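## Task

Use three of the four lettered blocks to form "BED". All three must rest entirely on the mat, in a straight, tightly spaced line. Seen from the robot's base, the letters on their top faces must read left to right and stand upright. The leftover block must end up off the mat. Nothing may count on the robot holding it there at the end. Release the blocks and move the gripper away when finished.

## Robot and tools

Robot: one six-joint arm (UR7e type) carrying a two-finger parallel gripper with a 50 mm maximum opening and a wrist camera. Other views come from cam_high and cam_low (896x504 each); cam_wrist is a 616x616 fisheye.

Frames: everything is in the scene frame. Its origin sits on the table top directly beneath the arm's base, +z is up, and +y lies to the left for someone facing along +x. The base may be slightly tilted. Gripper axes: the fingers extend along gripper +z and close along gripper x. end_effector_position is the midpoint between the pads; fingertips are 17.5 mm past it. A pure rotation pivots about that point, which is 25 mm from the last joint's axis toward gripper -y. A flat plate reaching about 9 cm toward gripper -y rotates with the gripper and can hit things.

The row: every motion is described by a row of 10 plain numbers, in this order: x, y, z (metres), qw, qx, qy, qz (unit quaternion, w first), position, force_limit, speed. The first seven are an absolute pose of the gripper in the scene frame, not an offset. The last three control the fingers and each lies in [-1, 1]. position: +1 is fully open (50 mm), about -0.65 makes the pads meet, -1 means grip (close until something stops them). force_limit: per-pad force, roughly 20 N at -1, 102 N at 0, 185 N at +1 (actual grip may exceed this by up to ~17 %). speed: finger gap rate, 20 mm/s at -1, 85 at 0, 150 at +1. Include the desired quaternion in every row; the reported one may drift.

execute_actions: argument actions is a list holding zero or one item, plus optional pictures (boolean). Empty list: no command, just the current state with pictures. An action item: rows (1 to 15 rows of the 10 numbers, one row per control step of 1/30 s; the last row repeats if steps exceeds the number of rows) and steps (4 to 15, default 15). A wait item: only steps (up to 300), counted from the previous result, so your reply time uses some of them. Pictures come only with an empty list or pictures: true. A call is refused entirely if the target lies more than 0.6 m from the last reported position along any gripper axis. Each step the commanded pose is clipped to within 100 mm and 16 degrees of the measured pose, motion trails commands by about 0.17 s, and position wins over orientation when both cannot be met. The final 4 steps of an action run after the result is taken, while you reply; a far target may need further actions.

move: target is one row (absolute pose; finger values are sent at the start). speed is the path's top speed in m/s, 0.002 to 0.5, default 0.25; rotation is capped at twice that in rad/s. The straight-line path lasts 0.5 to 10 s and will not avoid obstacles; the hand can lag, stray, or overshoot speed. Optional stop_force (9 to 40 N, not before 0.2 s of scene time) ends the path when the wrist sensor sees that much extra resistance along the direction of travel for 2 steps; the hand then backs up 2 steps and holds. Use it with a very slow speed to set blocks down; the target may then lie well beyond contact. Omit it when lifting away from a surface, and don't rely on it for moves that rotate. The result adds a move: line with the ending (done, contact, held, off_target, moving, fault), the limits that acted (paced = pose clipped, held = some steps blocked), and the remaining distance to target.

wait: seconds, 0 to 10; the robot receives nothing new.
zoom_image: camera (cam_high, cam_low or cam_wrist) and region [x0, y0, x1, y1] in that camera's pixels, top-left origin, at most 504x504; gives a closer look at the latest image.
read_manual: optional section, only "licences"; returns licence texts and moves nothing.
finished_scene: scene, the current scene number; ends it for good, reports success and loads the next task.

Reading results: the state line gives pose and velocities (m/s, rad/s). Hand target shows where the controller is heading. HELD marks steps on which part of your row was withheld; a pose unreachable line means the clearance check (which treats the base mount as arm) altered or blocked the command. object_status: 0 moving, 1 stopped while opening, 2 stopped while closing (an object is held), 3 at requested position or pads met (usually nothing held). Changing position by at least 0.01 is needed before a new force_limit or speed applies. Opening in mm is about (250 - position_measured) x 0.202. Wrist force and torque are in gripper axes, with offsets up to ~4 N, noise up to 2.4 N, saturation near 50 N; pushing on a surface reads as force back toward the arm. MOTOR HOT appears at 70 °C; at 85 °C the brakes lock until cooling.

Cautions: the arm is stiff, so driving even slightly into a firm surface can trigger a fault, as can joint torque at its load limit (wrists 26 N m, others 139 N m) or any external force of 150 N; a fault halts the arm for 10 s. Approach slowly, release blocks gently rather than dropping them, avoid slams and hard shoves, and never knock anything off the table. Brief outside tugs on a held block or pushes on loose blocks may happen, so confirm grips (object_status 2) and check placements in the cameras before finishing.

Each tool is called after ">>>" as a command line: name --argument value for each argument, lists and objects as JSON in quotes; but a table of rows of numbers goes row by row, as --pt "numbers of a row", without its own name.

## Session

>>> execute_actions --actions '[]'

Scene clock: 0.00 s of 7600.00 s.
end_effector_position=(+0.5678, -0.3681, +0.2748) position_measured=3 object_status=3 end_effector_quat_wxyz=(+0.344, +0.937, -0.029, +0.045) end_effector_velocity=(+0.001, -0.000, +0.000) end_effector_angular_velocity=(-0.001, -0.001, +0.001)
Joint positions: [-0.742 -0.863  1.924 -3.138 -1.787  0.976]
Joint velocities: [-0.    -0.    -0.    -0.001  0.    -0.   ]
Motor temperatures (°C, as the motors report them): [27 26 25 40 31 31]
Wrist force (N, on the end effector, along its own x y z axes, offset not removed): no reading
Wrist torque (N m, same axes, about the end effector's origin, offset not removed): no reading
Hand target: +0.568, -0.368, +0.275; +0.344, +0.937, -0.029, +0.045

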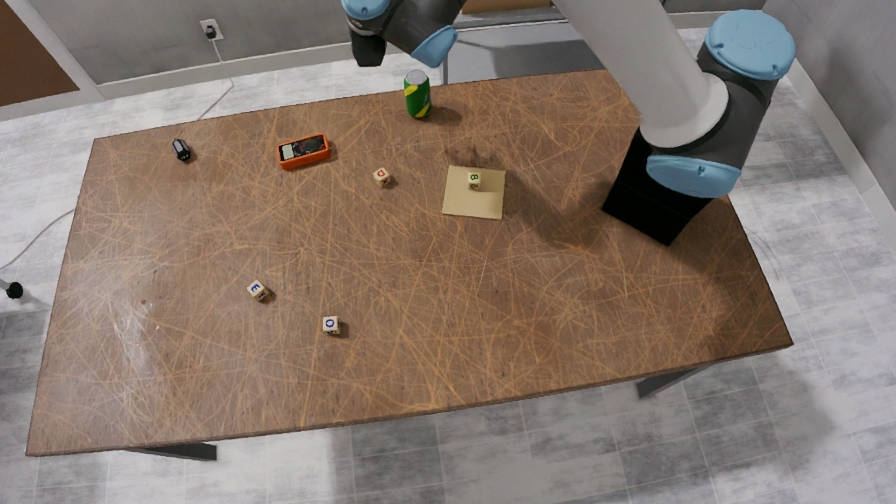

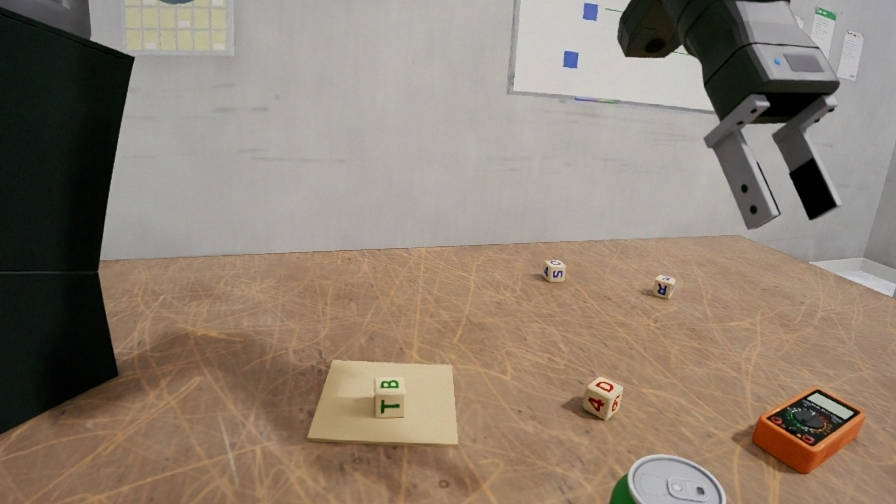

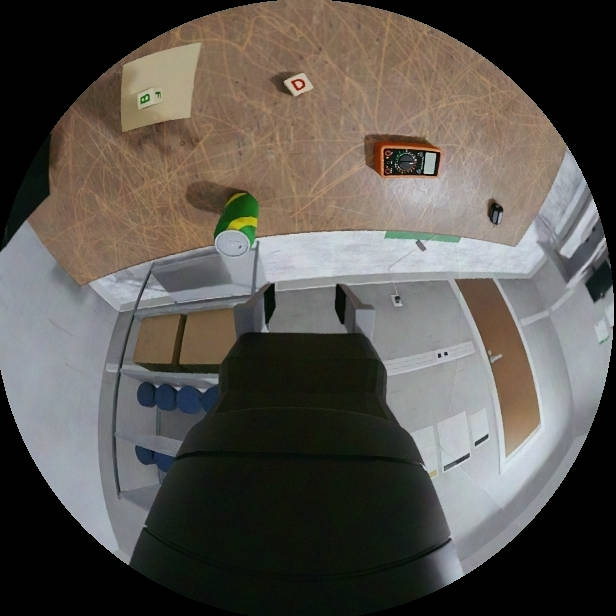

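>>> move --target '[0.345,-0.115,0.17,0,0.5878,-0.809,0,1,-0.5,0.5]' --speed 0.4

>>> zoom_image --camera "cam_wrist" --region '[180,130,440,350]'

>>> zoom_image --camera "cam_high" --region '[230,150,410,350]'

Scene clock: 3.23 s of 7600.00 s.
end_effector_position=(+0.3447, -0.1152, +0.1702) position_measured=3 object_status=3 end_effector_quat_wxyz=(-0.000, -0.588, +0.809, +0.000) end_effector_velocity=(-0.000, -0.000, -0.001) end_effector_angular_velocity=(-0.004, -0.007, -0.005)
Joint positions: [-0.884 -0.947  2.642 -3.24  -1.266  2.625]
Joint velocities: [-0.002  0.01   0.006 -0.023  0.002  0.005]
Motor temperatures (°C, as the motors report them): [27 26 25 40 31 31]
Wrist force (N, on the end effector, along its own x y z axes, offset not removed): [-1.9 1.8 -1.7]
Wrist torque (N m, same axes, about the end effector's origin, offset not removed): [0.14 0.39 0.00]
Hand target: +0.345, -0.115, +0.170; +0.000, -0.588, +0.809, +0.000
Off the commanded pose: 0.000 m, 0 deg.
Kept back: nothing.
move: done

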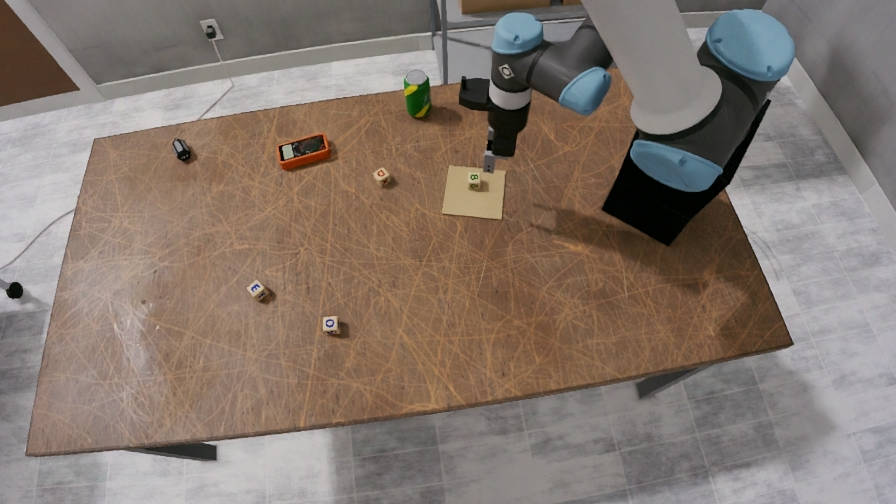

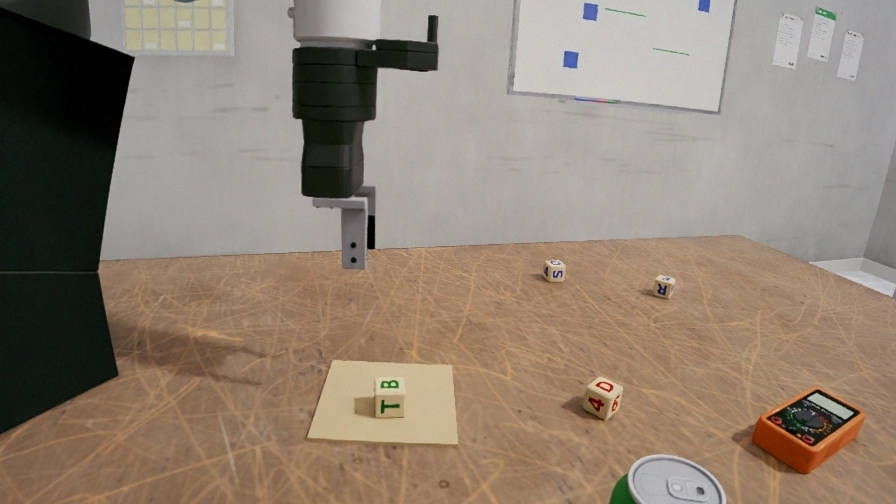

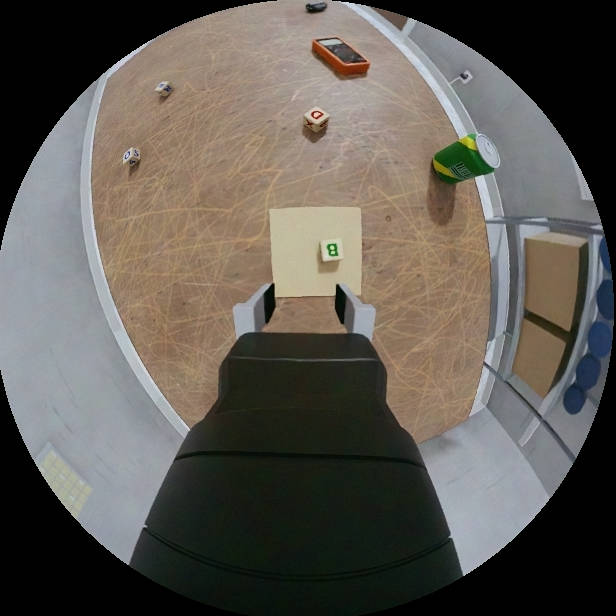

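Region (180, 130, 440, 350) of cam_wrist's 616x616 image, scaled by 1.938, with more detail than that image has; it fills the top 426 rows of this view, and the rest is white.

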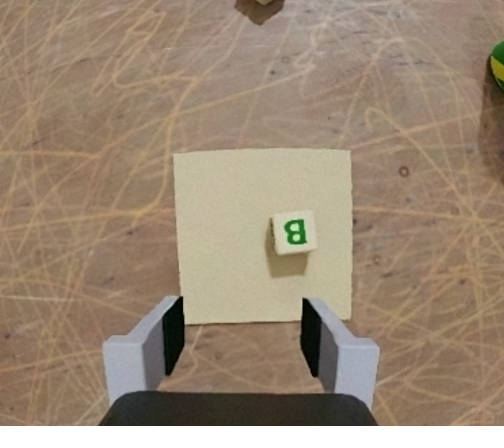

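Region (230, 150, 410, 350) of cam_high's 896x504 image, scaled by 2.520, with more detail than that image has; it fills the left 454 columns of this view, and the rest is white.

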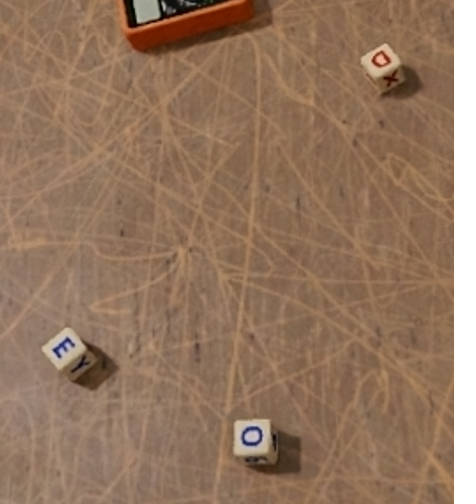

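>>> move --target '[0.3665,-0.1556,0.07,0,0.9925,-0.1219,0,1,-0.5,0.5]' --speed 0.45

>>> zoom_image --camera "cam_wrist" --region '[180,130,440,350]'

Scene clock: 5.97 s of 7600.00 s.
end_effector_position=(+0.3666, -0.1555, +0.0701) position_measured=3 object_status=3 end_effector_quat_wxyz=(+0.000, +0.993, -0.122, -0.000) end_effector_velocity=(+0.000, +0.000, -0.000) end_effector_angular_velocity=(+0.003, +0.000, +0.007)
Joint positions: [-0.854 -0.592  2.347 -3.31  -1.266  1.018]
Joint velocities: [ 0.     0.001 -0.002  0.003  0.002 -0.007]
Motor temperatures (°C, as the motors report them): [27 26 25 40 31 31]
Wrist force (N, on the end effector, along its own x y z axes, offset not removed): [0.9 0.4 -1.6]
Wrist torque (N m, same axes, about the end effector's origin, offset not removed): [-0.17 0.06 0.14]
Hand target: +0.367, -0.156, +0.070; +0.000, +0.993, -0.122, -0.000
Off the commanded pose: 0.000 m, 0 deg.
Kept back: nothing.
move: done

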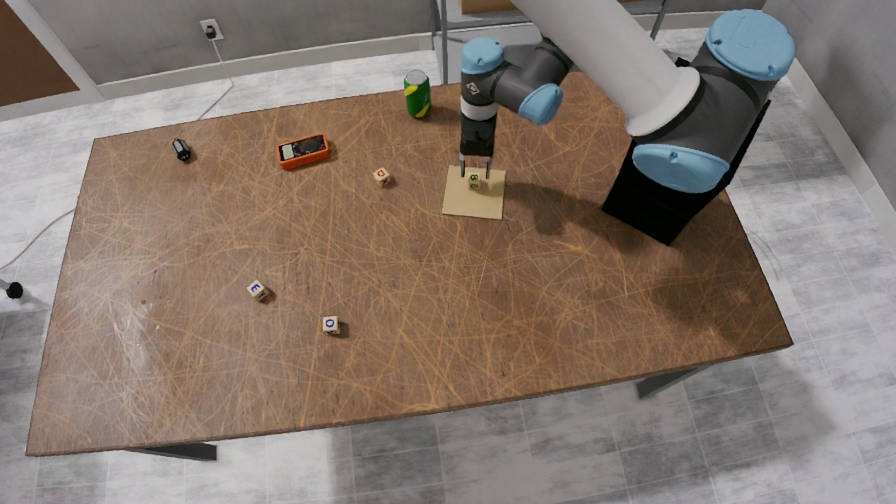

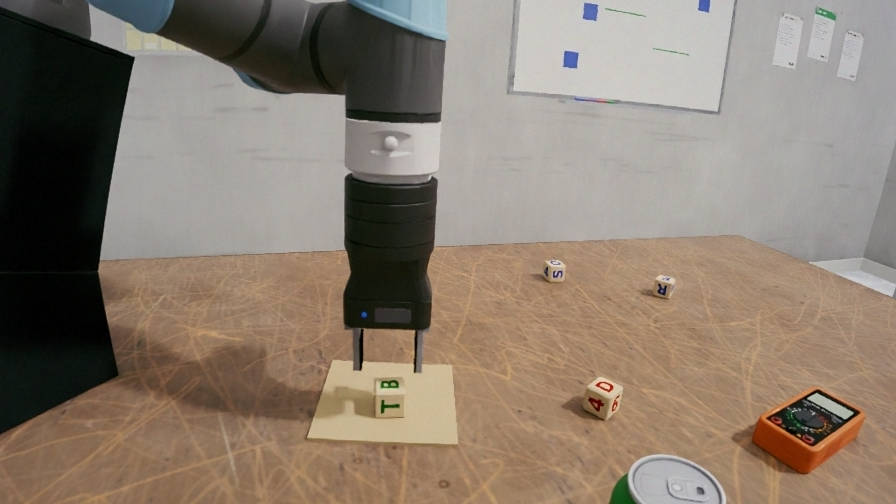

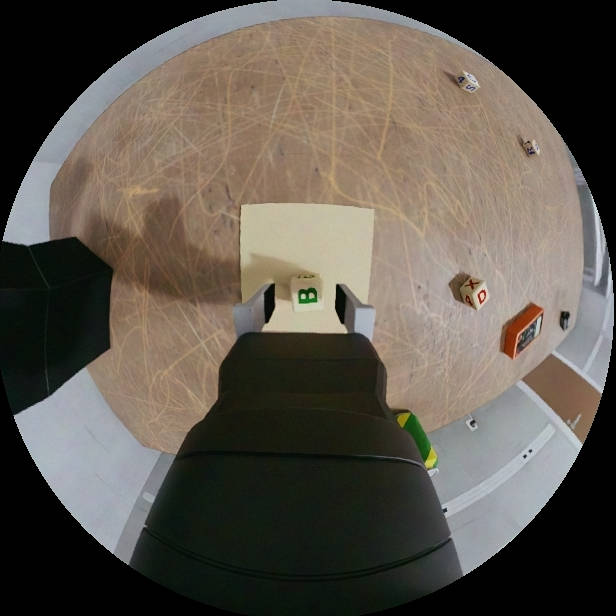

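Region (180, 130, 440, 350) of cam_wrist's 616x616 image, scaled by 1.938, with more detail than that image has; it fills the top 426 rows of this view, and the rest is white.

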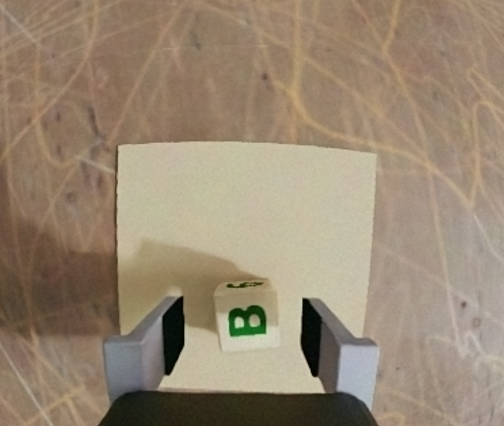

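>>> move --target '[0.366,-0.161,0.023,0,0.9962,-0.0872,0,1,-0.5,0.5]' --speed 0.1

>>> move --target '[0.366,-0.161,0.023,0,0.9962,-0.0872,0,-1,-0.5,0.5]'

>>> move --target '[0.366,-0.158,0.04,0,0.9962,-0.0872,0,-1,-0.5,0.5]' --speed 0.1

>>> move --target '[0.3815,-0.105,0.035,0,0.1564,0.9877,0,-1,-0.5,0.5]' --speed 0.5

Scene clock: 7.30 s of 7600.00 s.
end_effector_position=(+0.3660, -0.1610, +0.0231) position_measured=3 object_status=3 end_effector_quat_wxyz=(+0.000, +0.996, -0.087, -0.000) end_effector_velocity=(-0.000, +0.000, -0.002) end_effector_angular_velocity=(+0.001, +0.000, +0.001)
Joint positions: [-0.826 -0.452  2.263 -3.374 -1.265  0.977]
Joint velocities: [ 0.001  0.004 -0.003 -0.001  0.    -0.   ]
Motor temperatures (°C, as the motors report them): [27 26 25 40 31 31]
Wrist force (N, on the end effector, along its own x y z axes, offset not removed): [1.2 1.7 -2.2]
Wrist torque (N m, same axes, about the end effector's origin, offset not removed): [0.09 -0.06 0.06]
Hand target: +0.366, -0.161, +0.023; +0.000, +0.996, -0.087, -0.000
Off the commanded pose: 0.000 m, 0 deg.
Kept back: nothing.
move: done

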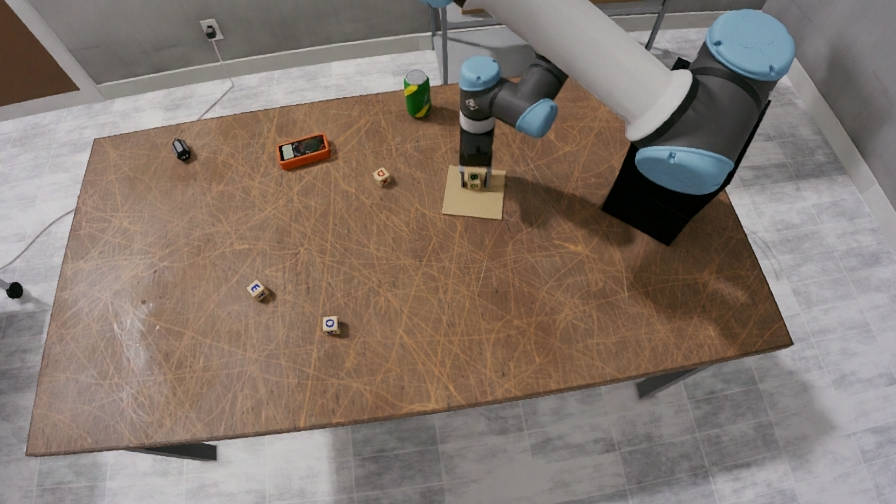

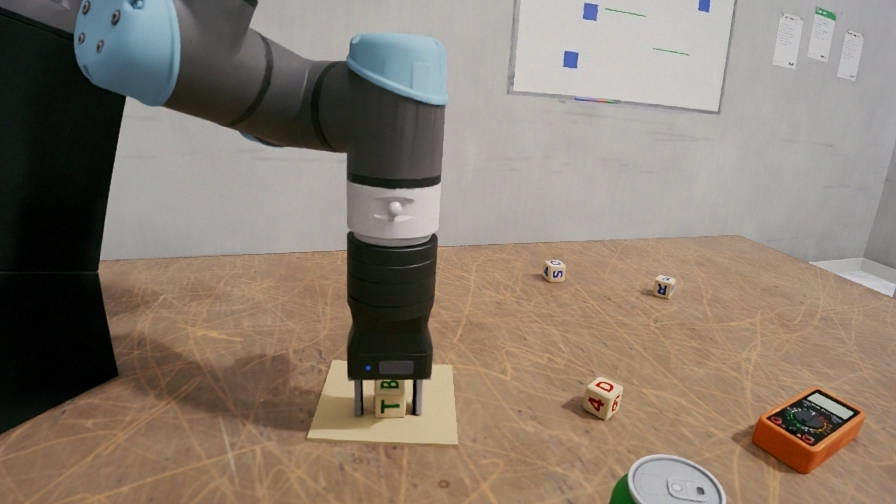

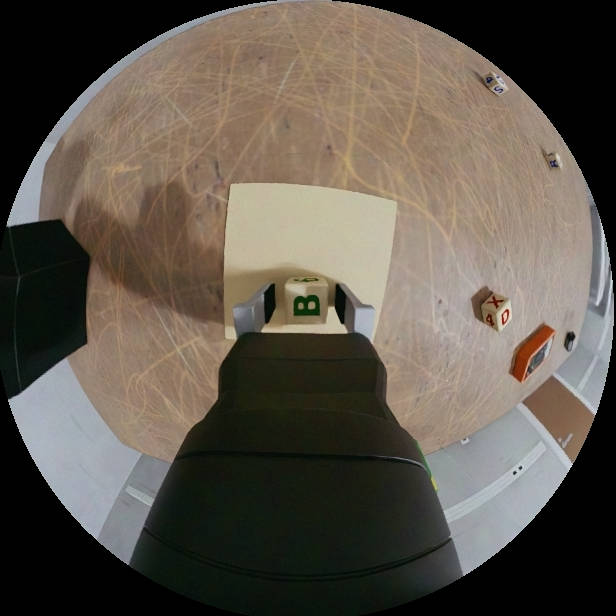

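Scene clock: 8.00 s of 7600.00 s.
end_effector_position=(+0.3660, -0.1610, +0.0230) position_measured=106 object_status=2 end_effector_quat_wxyz=(+0.000, +0.996, -0.087, +0.000) end_effector_velocity=(+0.000, +0.000, -0.000) end_effector_angular_velocity=(+0.002, -0.001, +0.000)
Joint positions: [-0.826 -0.452  2.263 -3.375 -1.265  0.977]
Joint velocities: [ 0.     0.001 -0.001  0.     0.002 -0.   ]
Motor temperatures (°C, as the motors report them): [27 26 25 40 31 31]
Wrist force (N, on the end effector, along its own x y z axes, offset not removed): [-1.6 1.7 -11.8]
Wrist torque (N m, same axes, about the end effector's origin, offset not removed): [0.04 0.10 0.06]
Hand target: +0.366, -0.161, +0.023; +0.000, +0.996, -0.087, +0.000
Off the commanded pose: 0.000 m, 0 deg.
Kept back: nothing.
move: done

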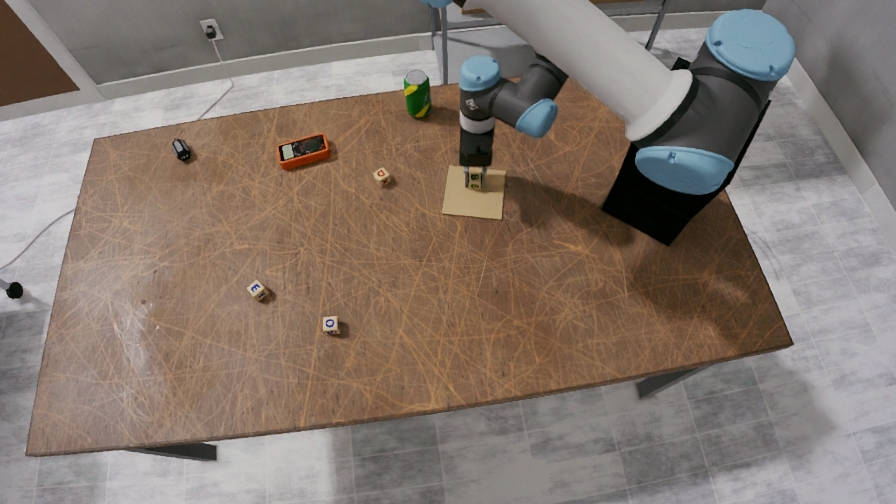

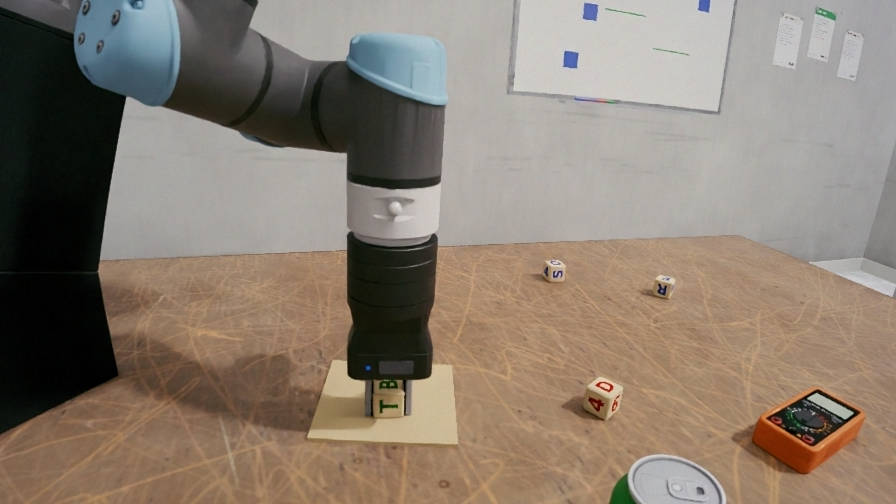

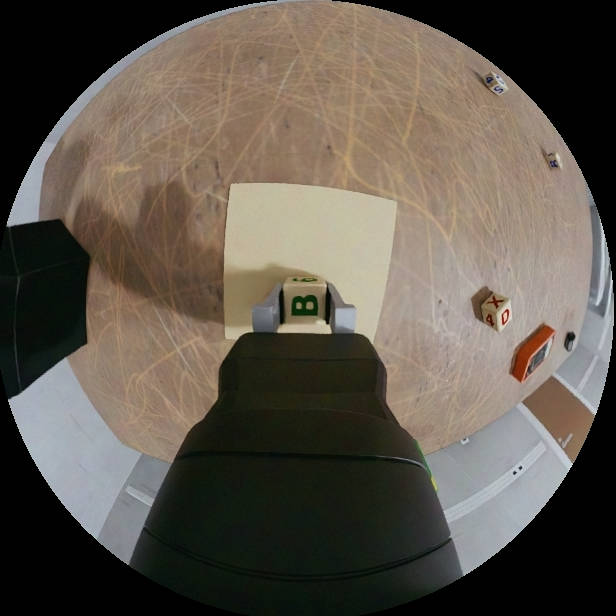

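Scene clock: 8.80 s of 7600.00 s.
end_effector_position=(+0.3660, -0.1580, +0.0399) position_measured=106 object_status=2 end_effector_quat_wxyz=(-0.000, +0.996, -0.087, +0.000) end_effector_velocity=(+0.000, +0.000, +0.001) end_effector_angular_velocity=(+0.001, -0.000, -0.001)
Joint positions: [-0.834 -0.501  2.295 -3.355 -1.265  0.969]
Joint velocities: [-0.001 -0.002  0.002  0.001  0.001 -0.   ]
Motor temperatures (°C, as the motors report them): [27 26 25 40 31 31]
Wrist force (N, on the end effector, along its own x y z axes, offset not removed): [-0.5 0.6 -2.0]
Wrist torque (N m, same axes, about the end effector's origin, offset not removed): [-0.07 0.26 0.09]
Hand target: +0.366, -0.158, +0.040; -0.000, +0.996, -0.087, +0.000
Off the commanded pose: 0.000 m, 0 deg.
Kept back: nothing.
move: done

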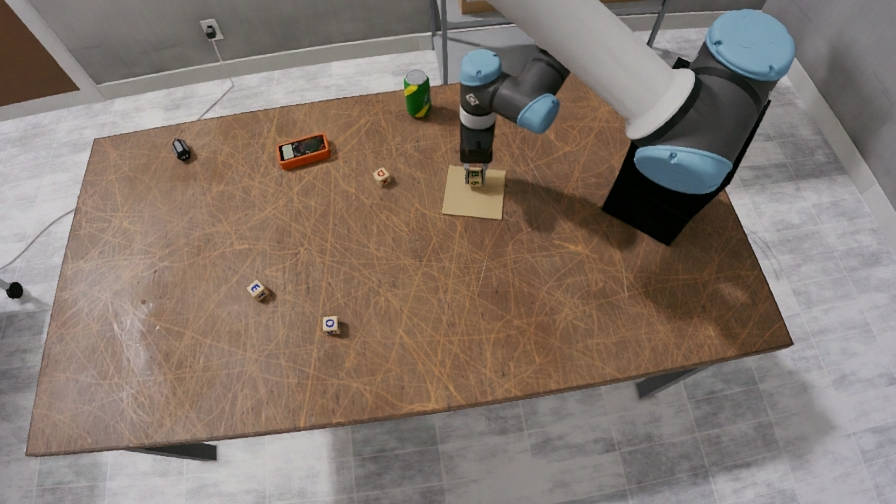

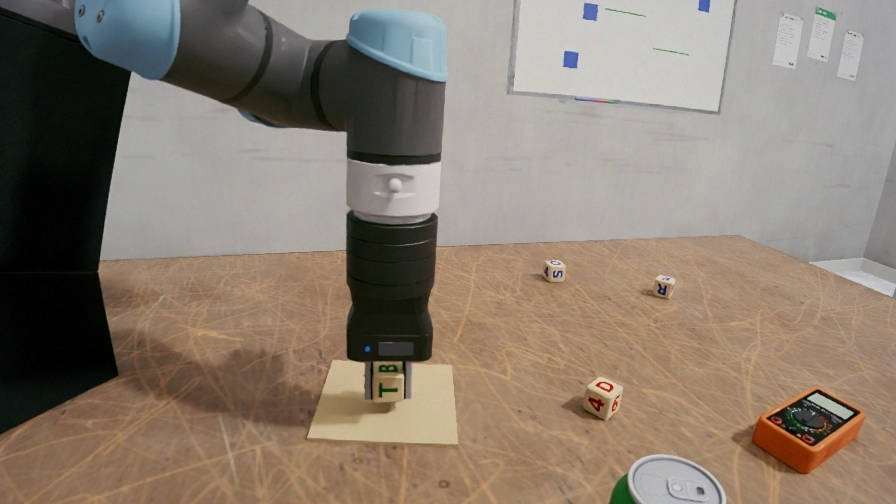

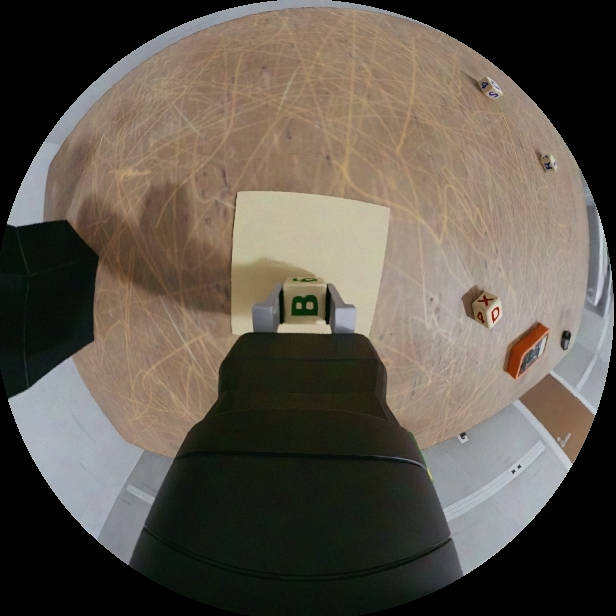

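Scene clock: 12.40 s of 7600.00 s.
end_effector_position=(+0.3814, -0.1050, +0.0350) position_measured=106 object_status=2 end_effector_quat_wxyz=(+0.000, +0.157, +0.988, -0.000) end_effector_velocity=(+0.000, -0.000, +0.000) end_effector_angular_velocity=(+0.002, -0.002, +0.008)
Joint positions: [-0.586 -0.545  2.332 -3.426 -1.273 -1.773]
Joint velocities: [-0.002  0.    -0.    -0.     0.002 -0.01 ]
Motor temperatures (°C, as the motors report them): [27 26 25 40 31 31]
Wrist force (N, on the end effector, along its own x y z axes, offset not removed): [-0.6 2.6 -1.5]
Wrist torque (N m, same axes, about the end effector's origin, offset not removed): [0.31 0.16 0.13]
Hand target: +0.381, -0.105, +0.035; +0.000, +0.156, +0.988, -0.000
Off the commanded pose: 0.000 m, 0 deg.
Kept back: nothing.
move: done

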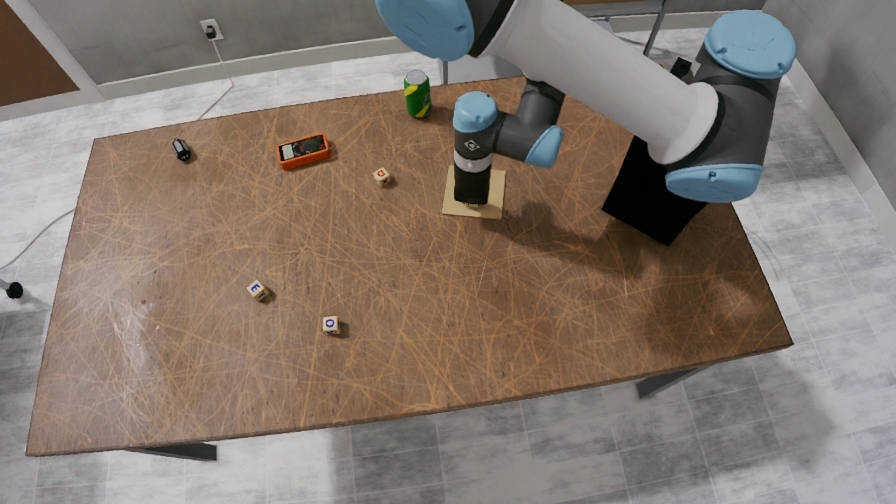

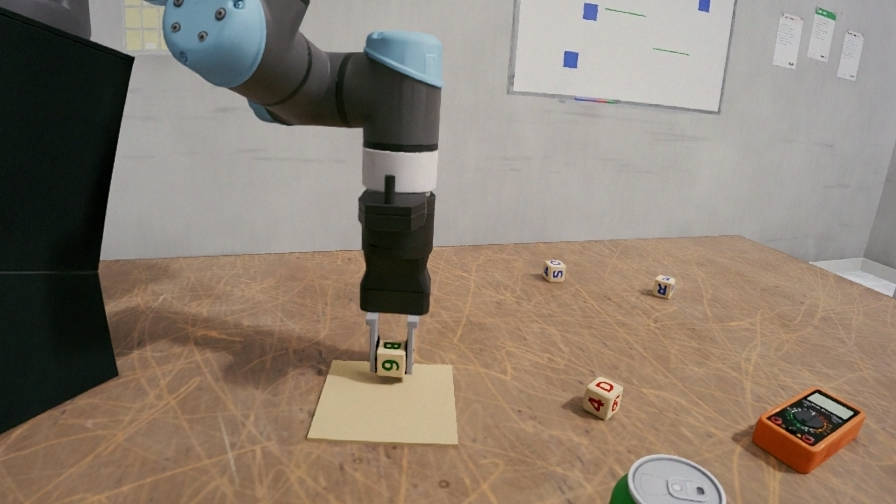

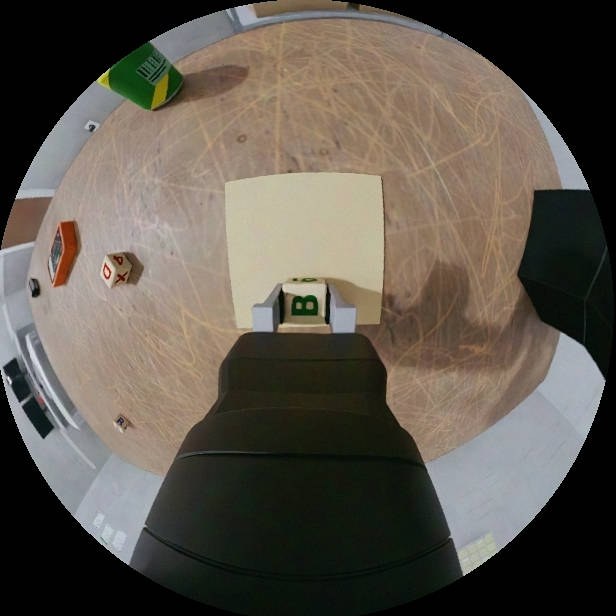

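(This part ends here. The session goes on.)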